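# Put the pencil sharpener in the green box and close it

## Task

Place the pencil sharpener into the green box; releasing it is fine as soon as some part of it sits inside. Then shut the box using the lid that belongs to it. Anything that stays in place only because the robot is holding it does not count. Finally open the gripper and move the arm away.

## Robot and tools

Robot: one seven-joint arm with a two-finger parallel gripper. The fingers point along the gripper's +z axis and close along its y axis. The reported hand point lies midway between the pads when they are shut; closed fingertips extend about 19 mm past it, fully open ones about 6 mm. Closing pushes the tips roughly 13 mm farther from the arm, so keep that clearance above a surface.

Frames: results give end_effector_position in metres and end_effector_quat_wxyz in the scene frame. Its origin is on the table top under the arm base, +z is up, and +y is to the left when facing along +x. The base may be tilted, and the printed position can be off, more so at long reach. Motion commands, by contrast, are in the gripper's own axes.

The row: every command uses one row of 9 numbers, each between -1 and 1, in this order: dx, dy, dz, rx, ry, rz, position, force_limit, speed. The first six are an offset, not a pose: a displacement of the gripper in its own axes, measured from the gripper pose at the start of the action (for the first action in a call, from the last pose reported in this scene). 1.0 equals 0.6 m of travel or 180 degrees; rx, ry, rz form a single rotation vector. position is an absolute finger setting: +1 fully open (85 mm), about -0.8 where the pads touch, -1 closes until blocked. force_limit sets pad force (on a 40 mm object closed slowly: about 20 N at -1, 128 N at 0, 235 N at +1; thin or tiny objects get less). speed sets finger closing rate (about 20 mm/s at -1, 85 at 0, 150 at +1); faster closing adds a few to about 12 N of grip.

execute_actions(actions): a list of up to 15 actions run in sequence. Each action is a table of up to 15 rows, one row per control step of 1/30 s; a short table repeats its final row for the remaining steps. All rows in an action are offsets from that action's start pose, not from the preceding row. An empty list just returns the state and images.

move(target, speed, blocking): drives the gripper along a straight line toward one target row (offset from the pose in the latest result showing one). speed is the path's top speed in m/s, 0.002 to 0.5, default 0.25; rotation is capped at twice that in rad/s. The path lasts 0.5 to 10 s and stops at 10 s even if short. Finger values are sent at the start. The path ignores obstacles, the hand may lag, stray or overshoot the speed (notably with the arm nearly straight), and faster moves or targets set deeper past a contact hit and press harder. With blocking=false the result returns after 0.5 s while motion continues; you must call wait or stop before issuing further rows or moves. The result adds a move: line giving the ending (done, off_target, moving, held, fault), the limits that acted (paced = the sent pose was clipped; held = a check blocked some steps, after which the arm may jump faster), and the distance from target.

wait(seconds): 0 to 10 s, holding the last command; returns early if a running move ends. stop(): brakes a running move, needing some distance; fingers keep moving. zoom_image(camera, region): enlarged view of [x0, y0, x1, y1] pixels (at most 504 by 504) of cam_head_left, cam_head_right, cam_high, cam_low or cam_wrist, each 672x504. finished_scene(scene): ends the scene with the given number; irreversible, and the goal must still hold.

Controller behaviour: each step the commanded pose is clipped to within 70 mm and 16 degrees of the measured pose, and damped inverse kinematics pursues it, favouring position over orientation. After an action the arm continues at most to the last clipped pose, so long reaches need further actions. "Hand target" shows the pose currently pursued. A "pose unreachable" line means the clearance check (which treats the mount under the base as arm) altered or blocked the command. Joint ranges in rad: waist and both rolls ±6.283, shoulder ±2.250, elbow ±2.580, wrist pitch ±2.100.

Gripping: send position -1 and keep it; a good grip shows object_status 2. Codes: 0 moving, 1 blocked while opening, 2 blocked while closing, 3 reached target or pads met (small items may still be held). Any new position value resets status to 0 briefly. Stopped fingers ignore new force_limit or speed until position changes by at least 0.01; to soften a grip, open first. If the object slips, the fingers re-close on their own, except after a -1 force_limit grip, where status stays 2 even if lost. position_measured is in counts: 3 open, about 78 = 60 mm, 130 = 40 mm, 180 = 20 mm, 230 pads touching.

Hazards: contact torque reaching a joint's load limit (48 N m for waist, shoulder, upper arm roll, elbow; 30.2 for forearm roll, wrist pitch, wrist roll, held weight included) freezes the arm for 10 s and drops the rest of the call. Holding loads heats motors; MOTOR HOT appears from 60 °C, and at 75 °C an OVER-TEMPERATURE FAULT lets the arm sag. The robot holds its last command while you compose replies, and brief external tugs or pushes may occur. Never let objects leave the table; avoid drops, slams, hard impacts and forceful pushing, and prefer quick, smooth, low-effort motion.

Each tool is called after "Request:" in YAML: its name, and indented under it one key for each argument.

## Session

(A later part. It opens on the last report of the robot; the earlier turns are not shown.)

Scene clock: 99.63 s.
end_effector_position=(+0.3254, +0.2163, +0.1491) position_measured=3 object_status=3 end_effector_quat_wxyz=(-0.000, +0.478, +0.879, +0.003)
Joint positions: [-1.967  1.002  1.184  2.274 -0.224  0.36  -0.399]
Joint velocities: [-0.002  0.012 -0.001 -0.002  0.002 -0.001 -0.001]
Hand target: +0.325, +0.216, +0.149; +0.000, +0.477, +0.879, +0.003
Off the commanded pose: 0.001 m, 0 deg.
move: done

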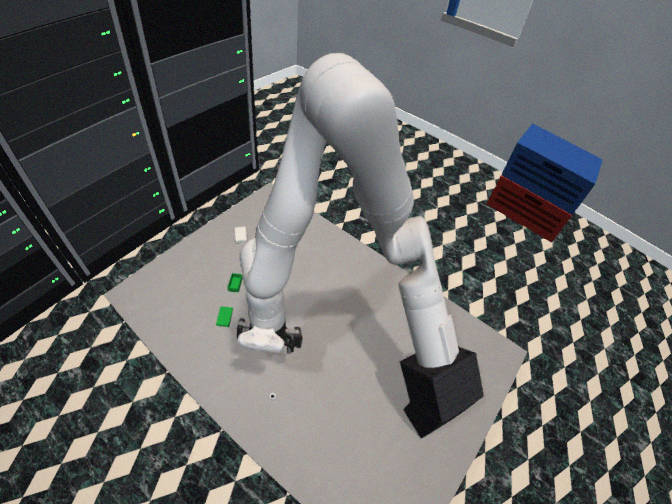

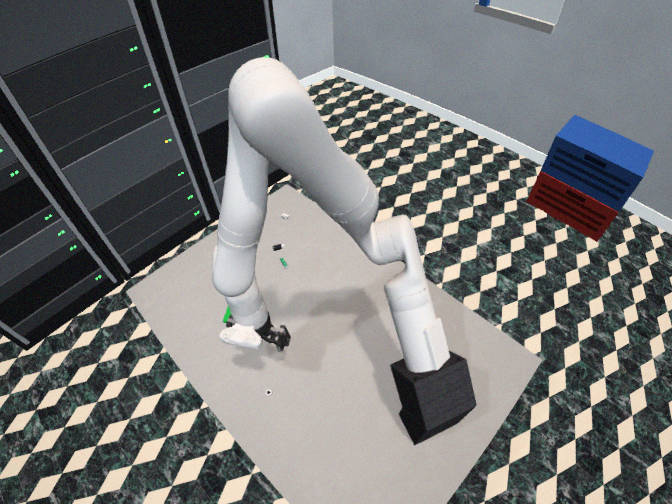

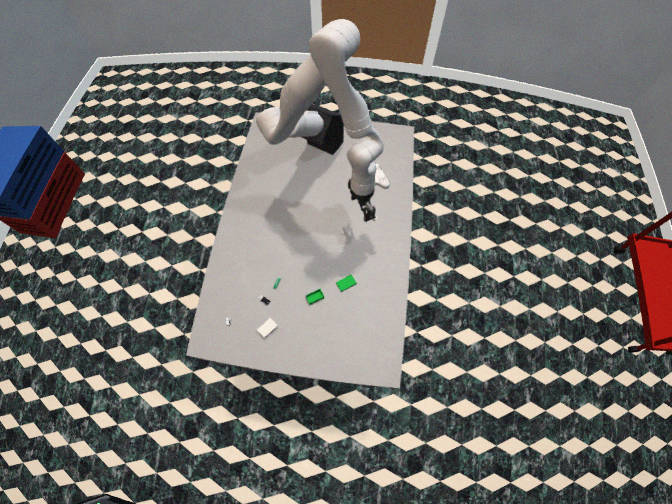

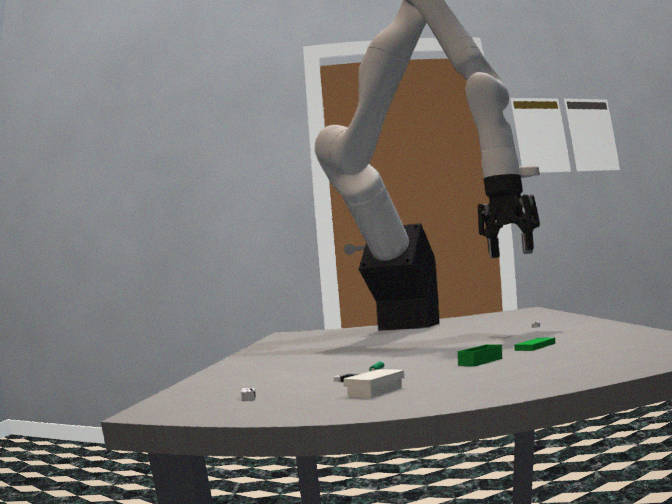

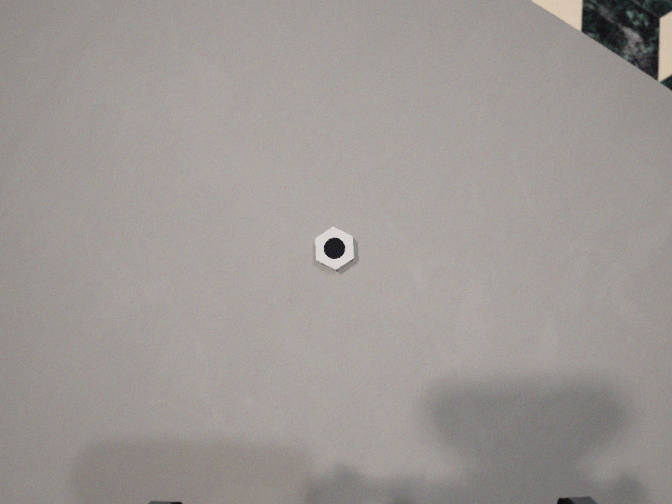

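Request:
move:
  target: [-0.83,0.167,0,0,0,0.75,1,0,0]
  speed: 0.3

Scene clock: 113.20 s.
end_effector_position=(+0.6822, -0.1448, +0.1480) position_measured=3 object_status=3 end_effector_quat_wxyz=(-0.003, +0.995, -0.104, +0.002)
Joint positions: [-1.248  0.469  1.92   1.699 -0.584  0.802 -1.18 ]
Joint velocities: [ 0.018 -0.004 -0.002 -0.006  0.006  0.002 -0.005]
Hand target: +0.682, -0.146, +0.148; -0.003, +0.995, -0.104, +0.002
Off the commanded pose: 0.003 m, 0 deg.
move: done

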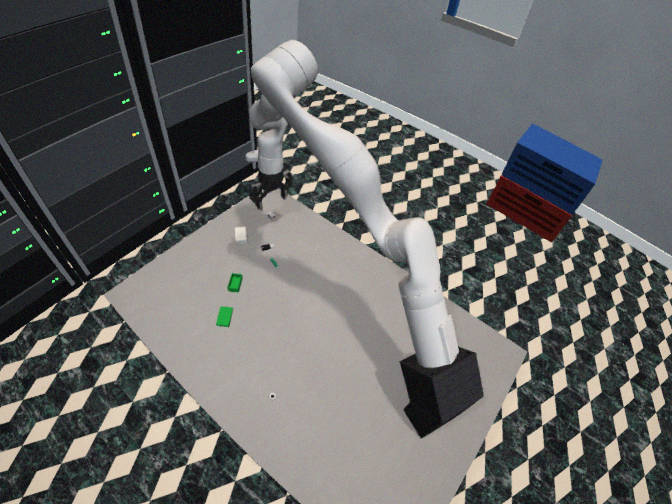

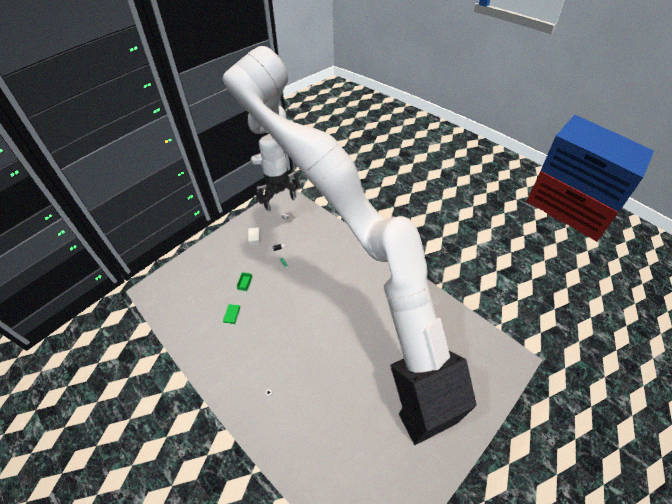

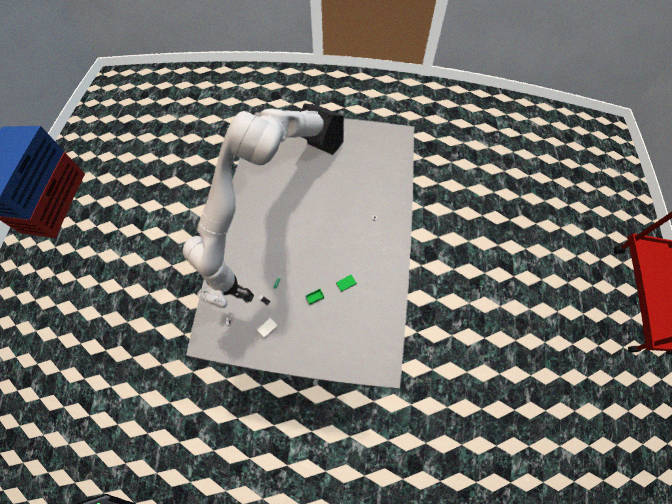

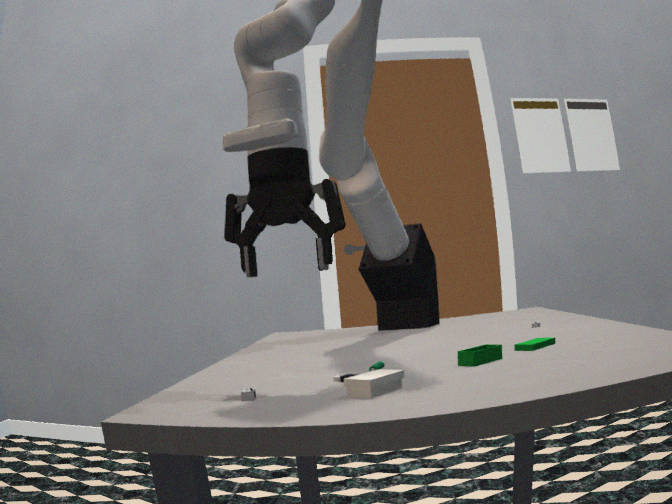

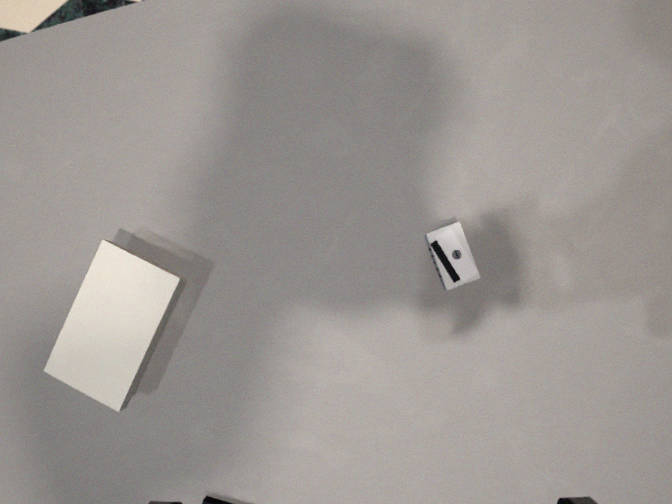

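Request:
move:
  target: [0.07,0.07,0.13,0,0,-0.11,1,0,0]
  speed: 0.15

Scene clock: 118.97 s.
end_effector_position=(+0.7148, -0.1938, +0.0695) position_measured=3 object_status=3 end_effector_quat_wxyz=(-0.003, +0.998, +0.069, +0.002)
Joint positions: [-0.728  0.406  1.413  1.559 -0.563  0.714 -0.812]
Joint velocities: [ 0.003  0.001 -0.001 -0.001 -0.001  0.002  0.002]
Hand target: +0.715, -0.194, +0.069; -0.003, +0.998, +0.069, +0.002
Off the commanded pose: 0.000 m, 0 deg.
move: done

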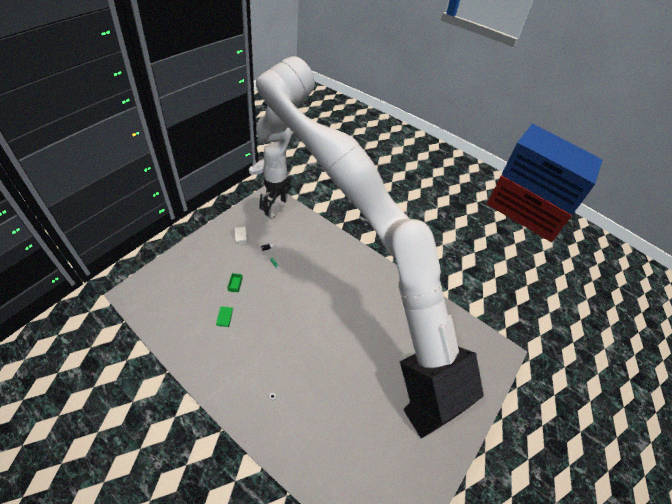

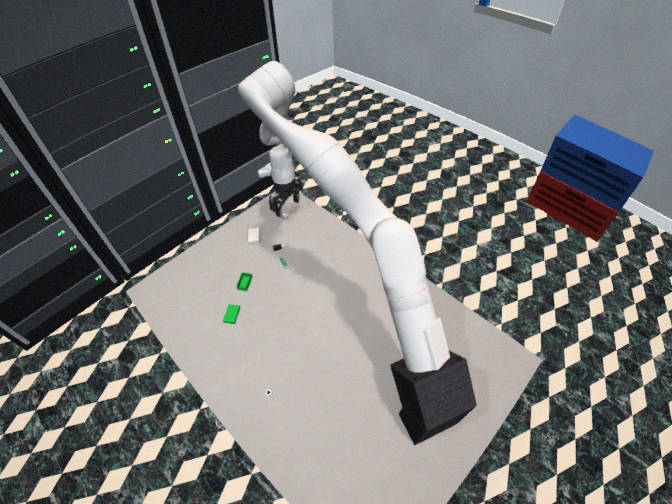

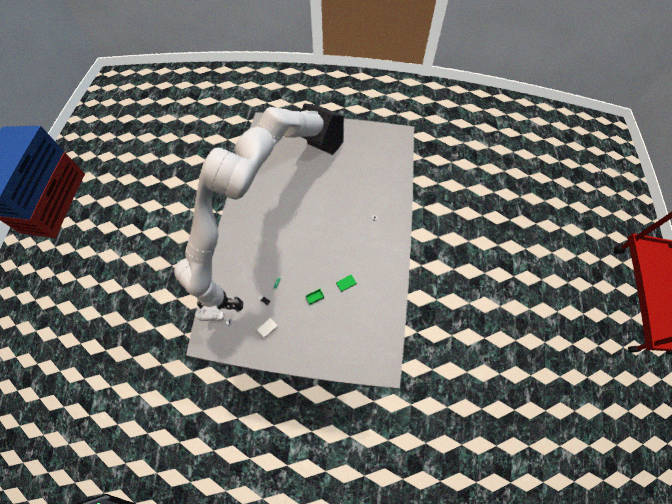

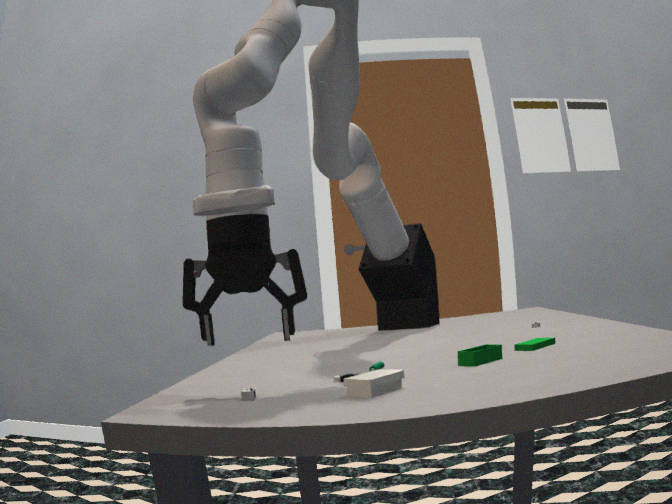

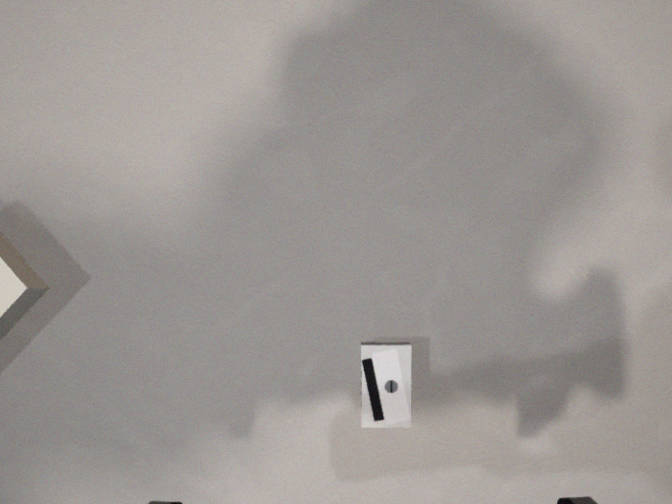

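Request:
move:
  target: [0.033,0.01,0.06,0,0,0,0.0,-0.3,0]
  speed: 0.06

Request:
zoom_image:
  camera: "cam_low"
  region: [170, 300, 330, 420]

Scene clock: 126.13 s.
end_effector_position=(+0.7356, -0.1959, +0.0337) position_measured=128 object_status=3 end_effector_quat_wxyz=(-0.003, +0.998, +0.070, +0.002)
Joint positions: [-0.544  0.484  1.277  1.465 -0.649  0.729 -0.776]
Joint velocities: [ 0.014  0.004  0.002 -0.002  0.001  0.001 -0.   ]
Hand target: +0.735, -0.197, +0.033; -0.003, +0.998, +0.069, +0.002
Off the commanded pose: 0.001 m, 0 deg.
move: done

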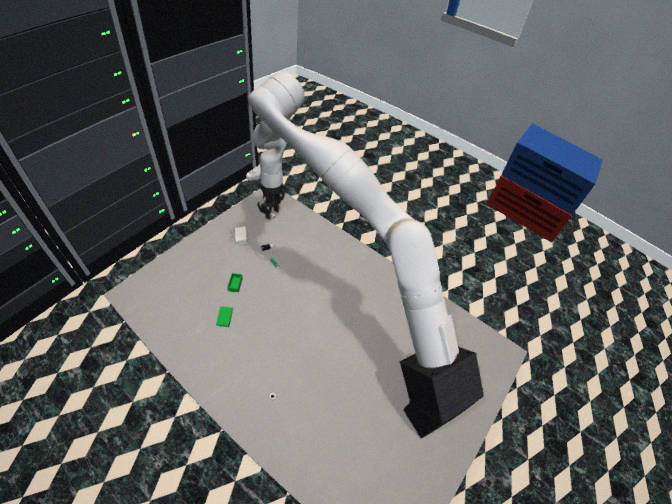

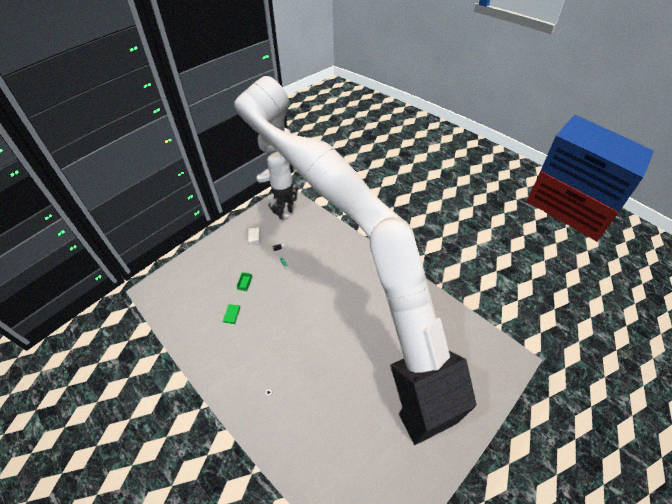

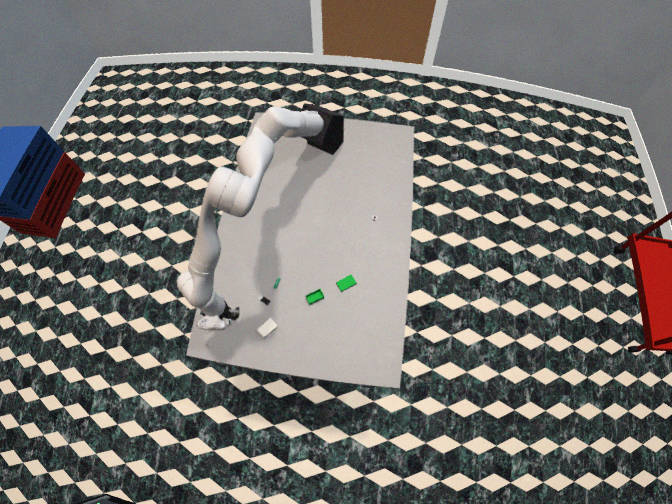

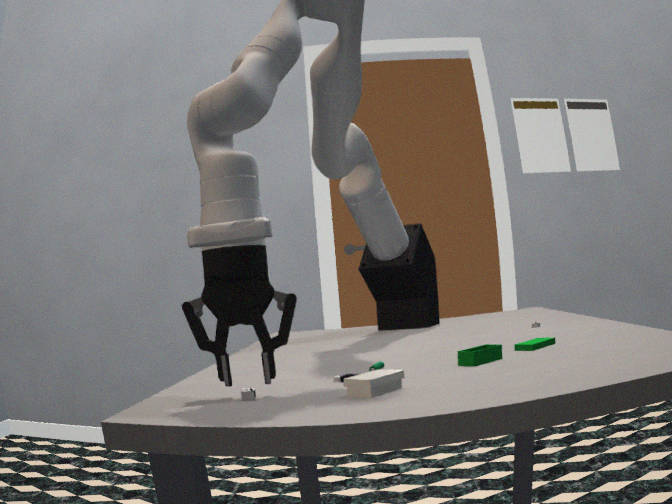

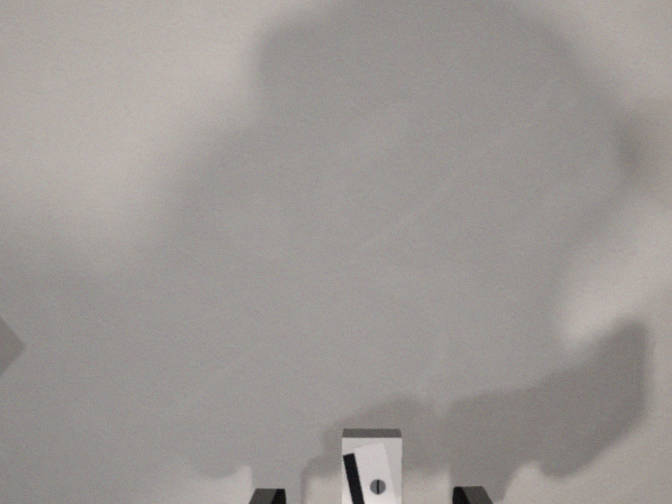

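Region (170, 300, 330, 420) of cam_low's 672x504 image, scaled by 3.150, with more detail than that image has; it fills the top 378 rows of this view, and the rest is white.

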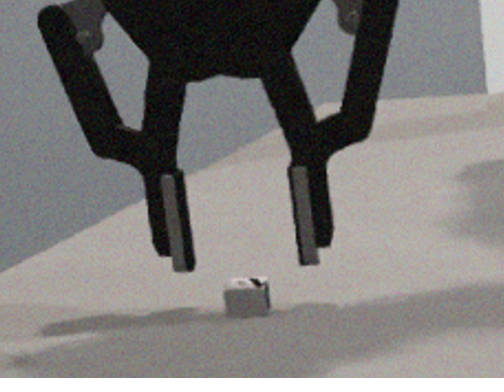

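Request:
move:
  target: [0.009,0,0.024,0,0,0,0.0,-0.3,0]
  speed: 0.04

Request:
execute_actions:
  actions:
    - [[0,0,0,0,0,0,-1,-0.3,-0.3]]
    - [[0,0,0,0,0,0,-1,-0.3,-0.3]]
    - [[0,0,0,0,0,0,-1,-0.3,-0.3]]

Request:
move:
  target: [0,0,-0.15,0,0,0,-1,-0.3,-0.3]
  speed: 0.1

Scene clock: 131.50 s.
end_effector_position=(+0.7411, -0.1946, +0.0195) position_measured=128 object_status=3 end_effector_quat_wxyz=(-0.004, +0.998, +0.070, +0.003)
Joint positions: [-0.494  0.514  1.239  1.437 -0.676  0.728 -0.768]
Joint velocities: [ 0.007  0.005  0.    -0.002  0.001 -0.    -0.001]
Hand target: +0.741, -0.195, +0.019; -0.003, +0.998, +0.070, +0.002
Off the commanded pose: 0.000 m, 0 deg.
move: done

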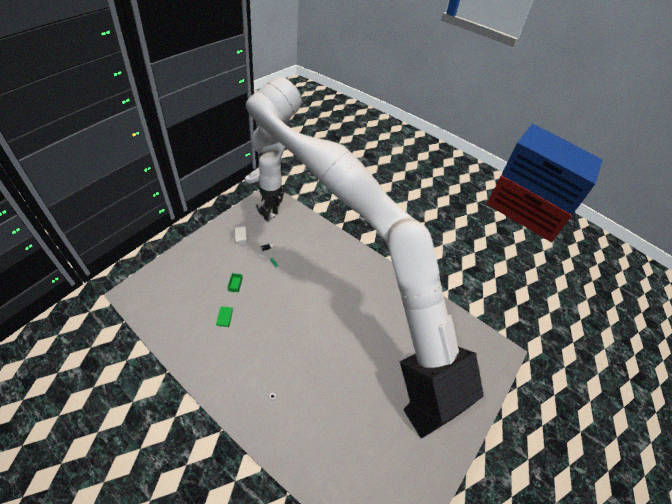

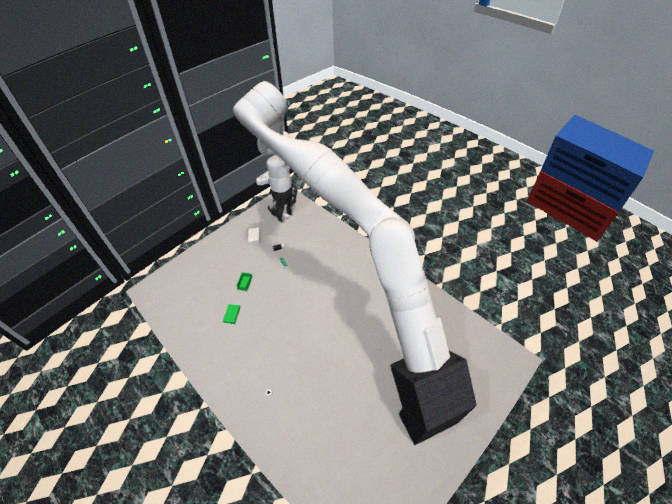

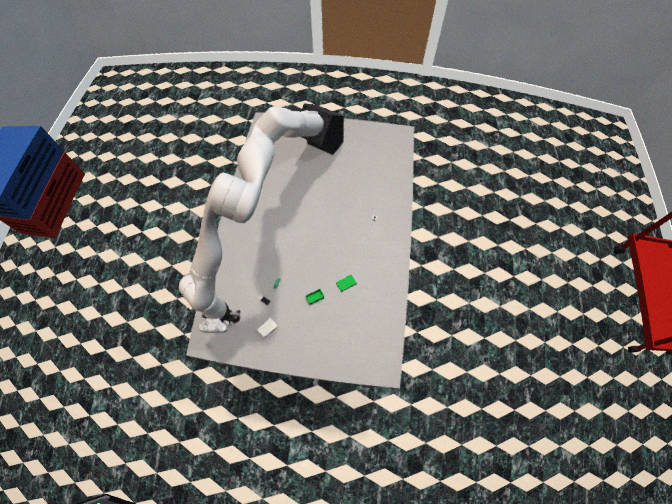

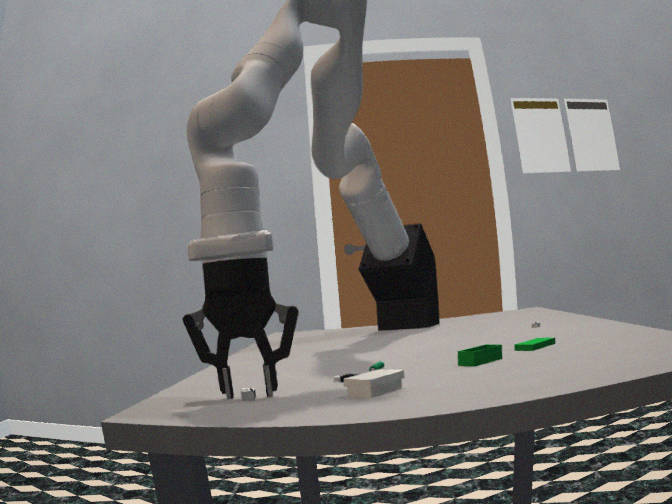

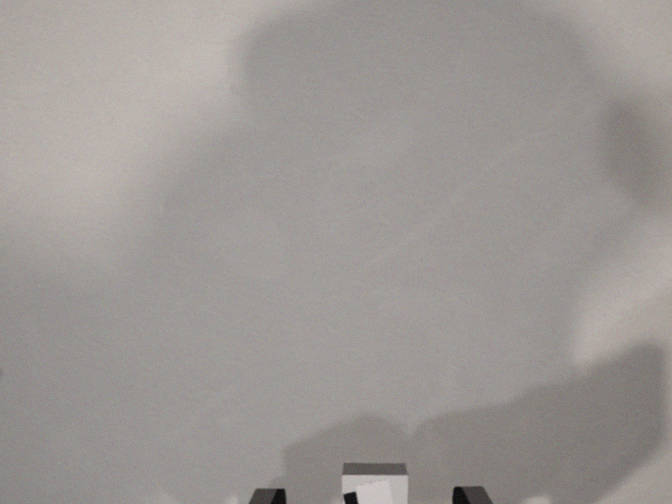

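Scene clock: 133.00 s.
end_effector_position=(+0.7414, -0.1950, +0.0199) position_measured=198 object_status=2 end_effector_quat_wxyz=(-0.004, +0.998, +0.070, +0.003)
Joint positions: [-0.494  0.513  1.239  1.437 -0.676  0.728 -0.768]
Joint velocities: [ 0.    -0.     0.    -0.001 -0.    -0.     0.   ]
Hand target: +0.741, -0.195, +0.020; -0.004, +0.998, +0.070, +0.003
Off the commanded pose: 0.000 m, 0 deg.

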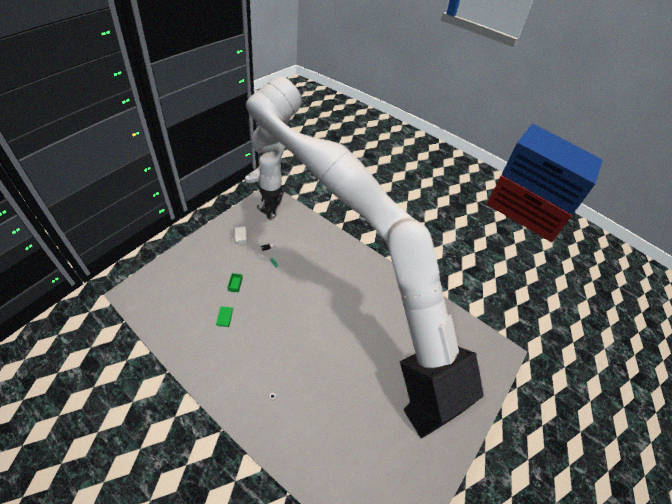

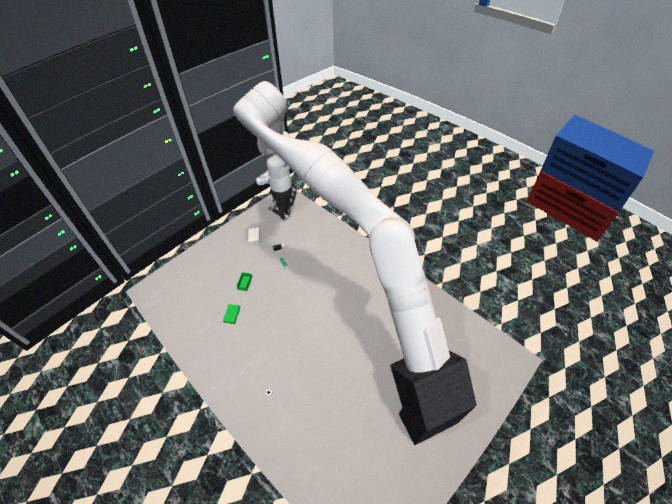

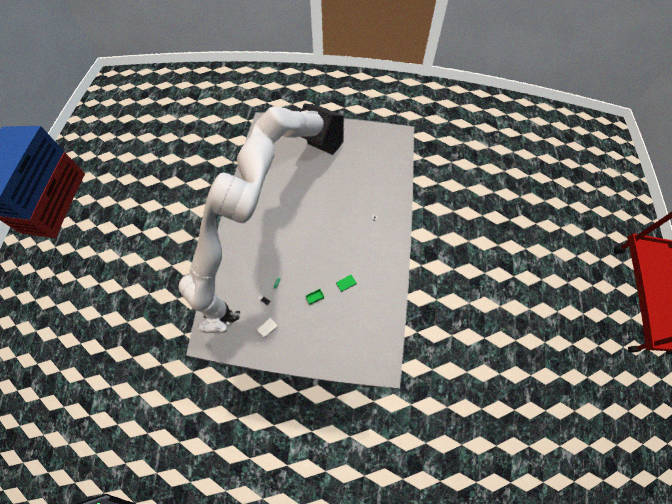

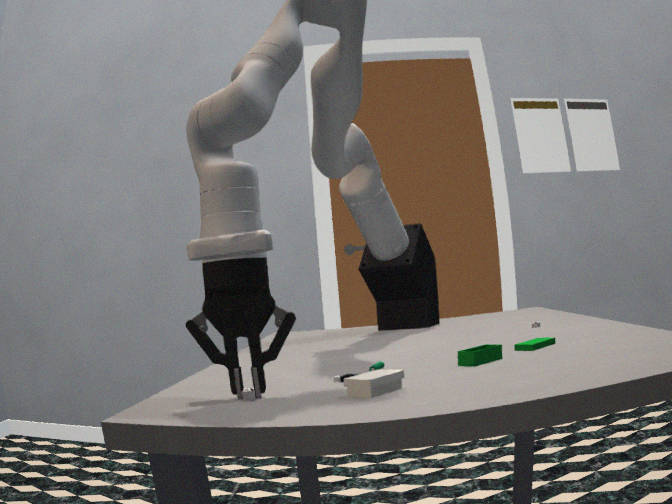

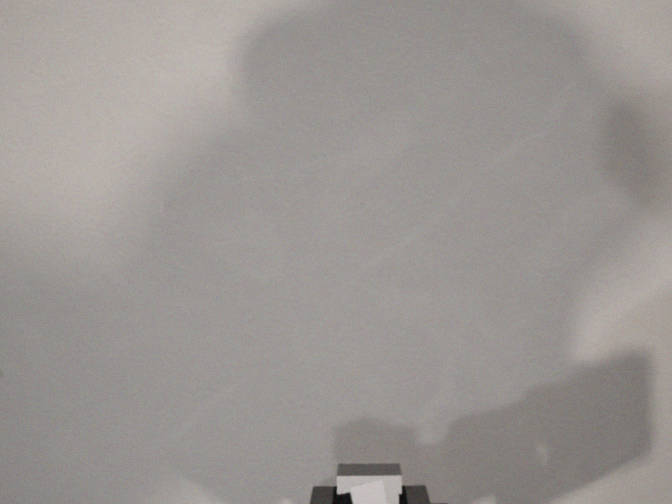

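Scene clock: 134.43 s.
end_effector_position=(+0.7410, -0.1958, +0.1099) position_measured=198 object_status=2 end_effector_quat_wxyz=(-0.004, +0.998, +0.069, +0.003)
Joint positions: [-0.799  0.385  1.493  1.449 -0.49   0.842 -0.89 ]
Joint velocities: [-0.005  0.001  0.     0.    -0.001 -0.001 -0.001]
Hand target: +0.741, -0.196, +0.110; -0.004, +0.998, +0.070, +0.003
Off the commanded pose: 0.000 m, 0 deg.
move: done

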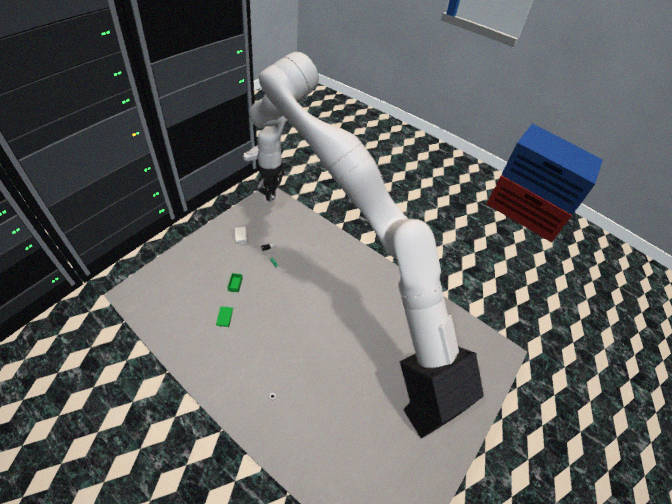

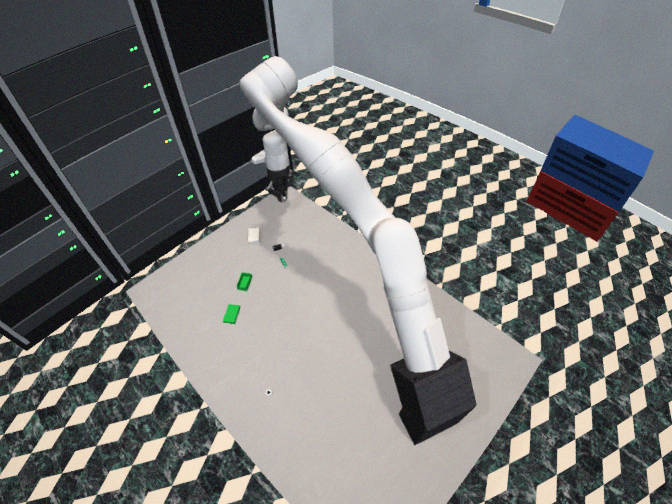

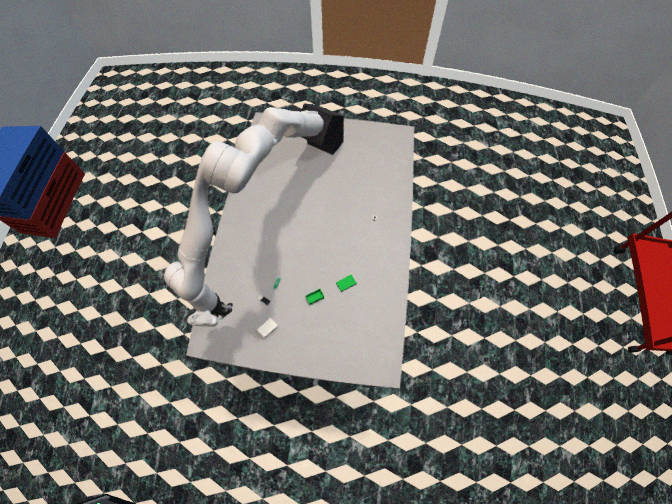

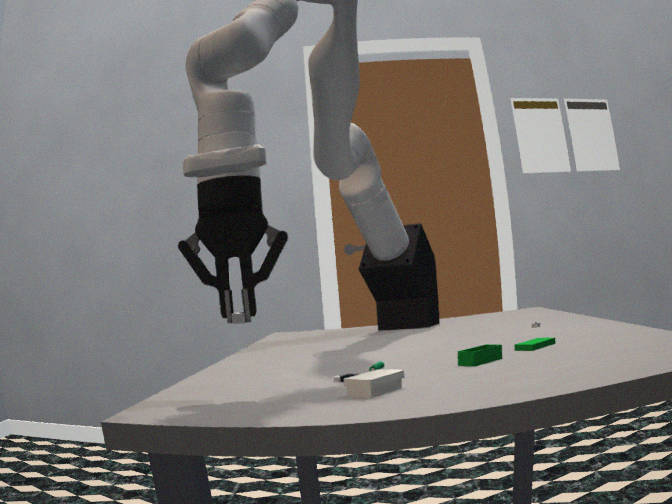

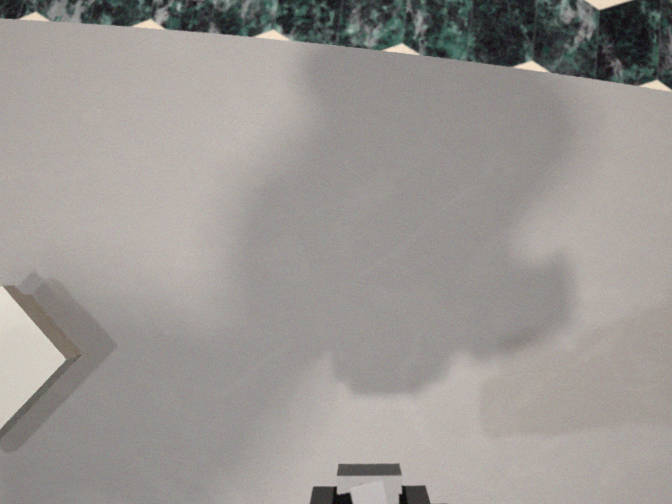

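Request:
move:
  target: [-0.19,-0.613,-0.033,0,0,0.36,-1,-0.3,-0.3]
  speed: 0.25

Scene clock: 145.90 s.
end_effector_position=(+0.5768, +0.1523, +0.1327) position_measured=198 object_status=2 end_effector_quat_wxyz=(-0.006, +0.879, -0.476, +0.001)
Joint positions: [-1.507  1.121  1.845  1.875 -0.977  0.858 -2.28 ]
Joint velocities: [-0.002  0.011 -0.002 -0.     0.004 -0.002 -0.005]
Hand target: +0.577, +0.152, +0.133; -0.006, +0.879, -0.476, +0.001
Off the commanded pose: 0.001 m, 0 deg.
move: done

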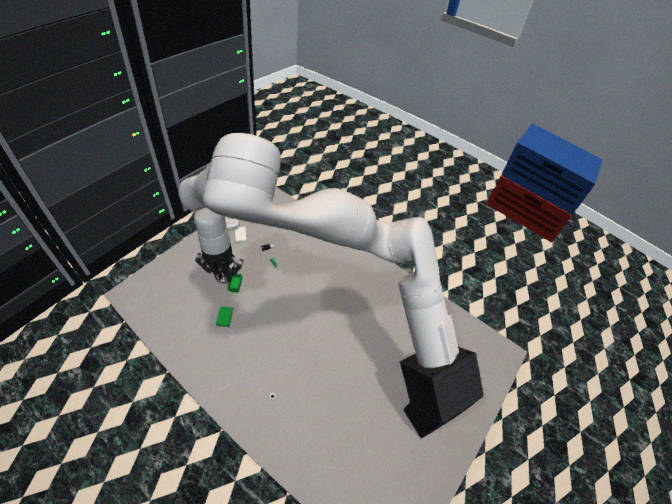

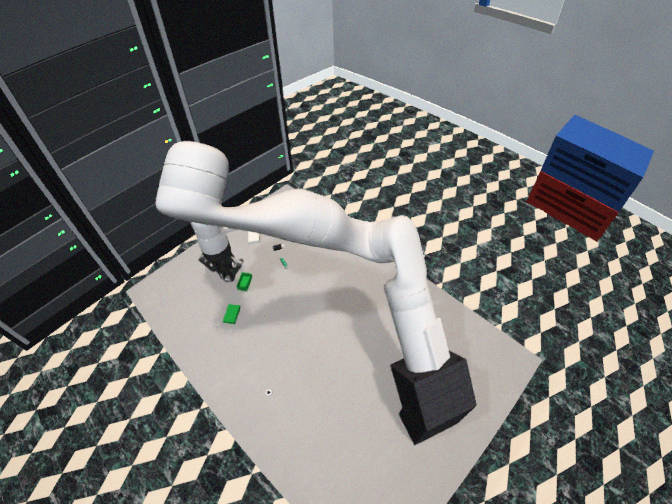

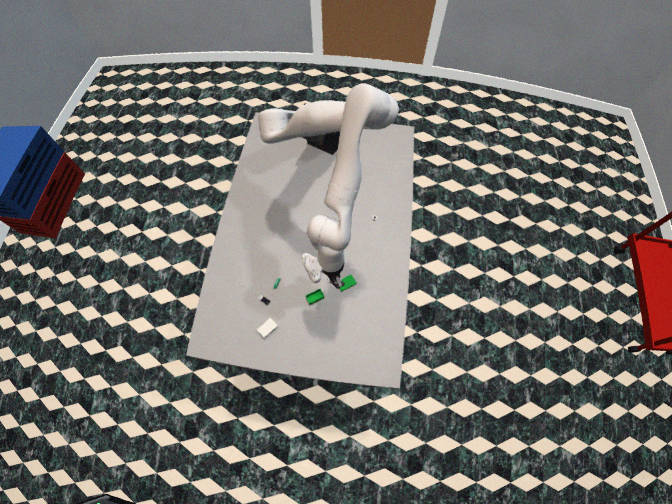

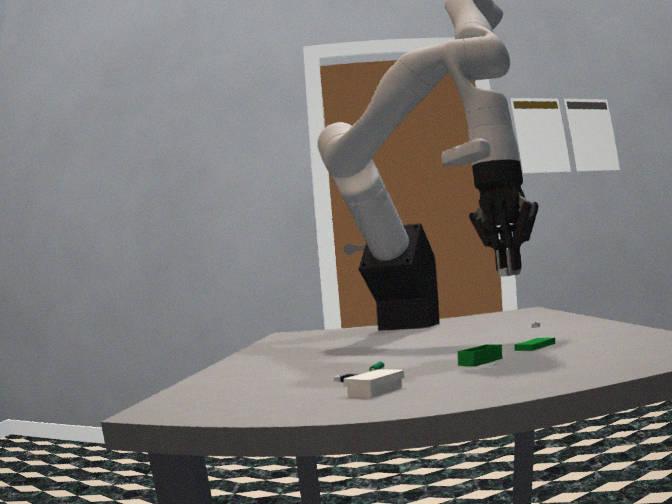

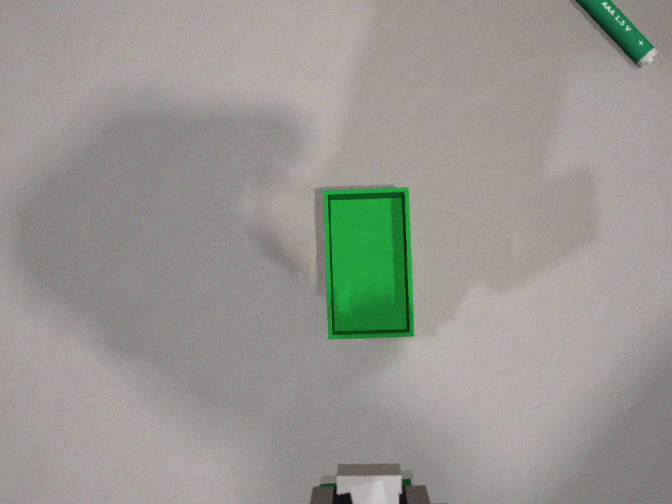

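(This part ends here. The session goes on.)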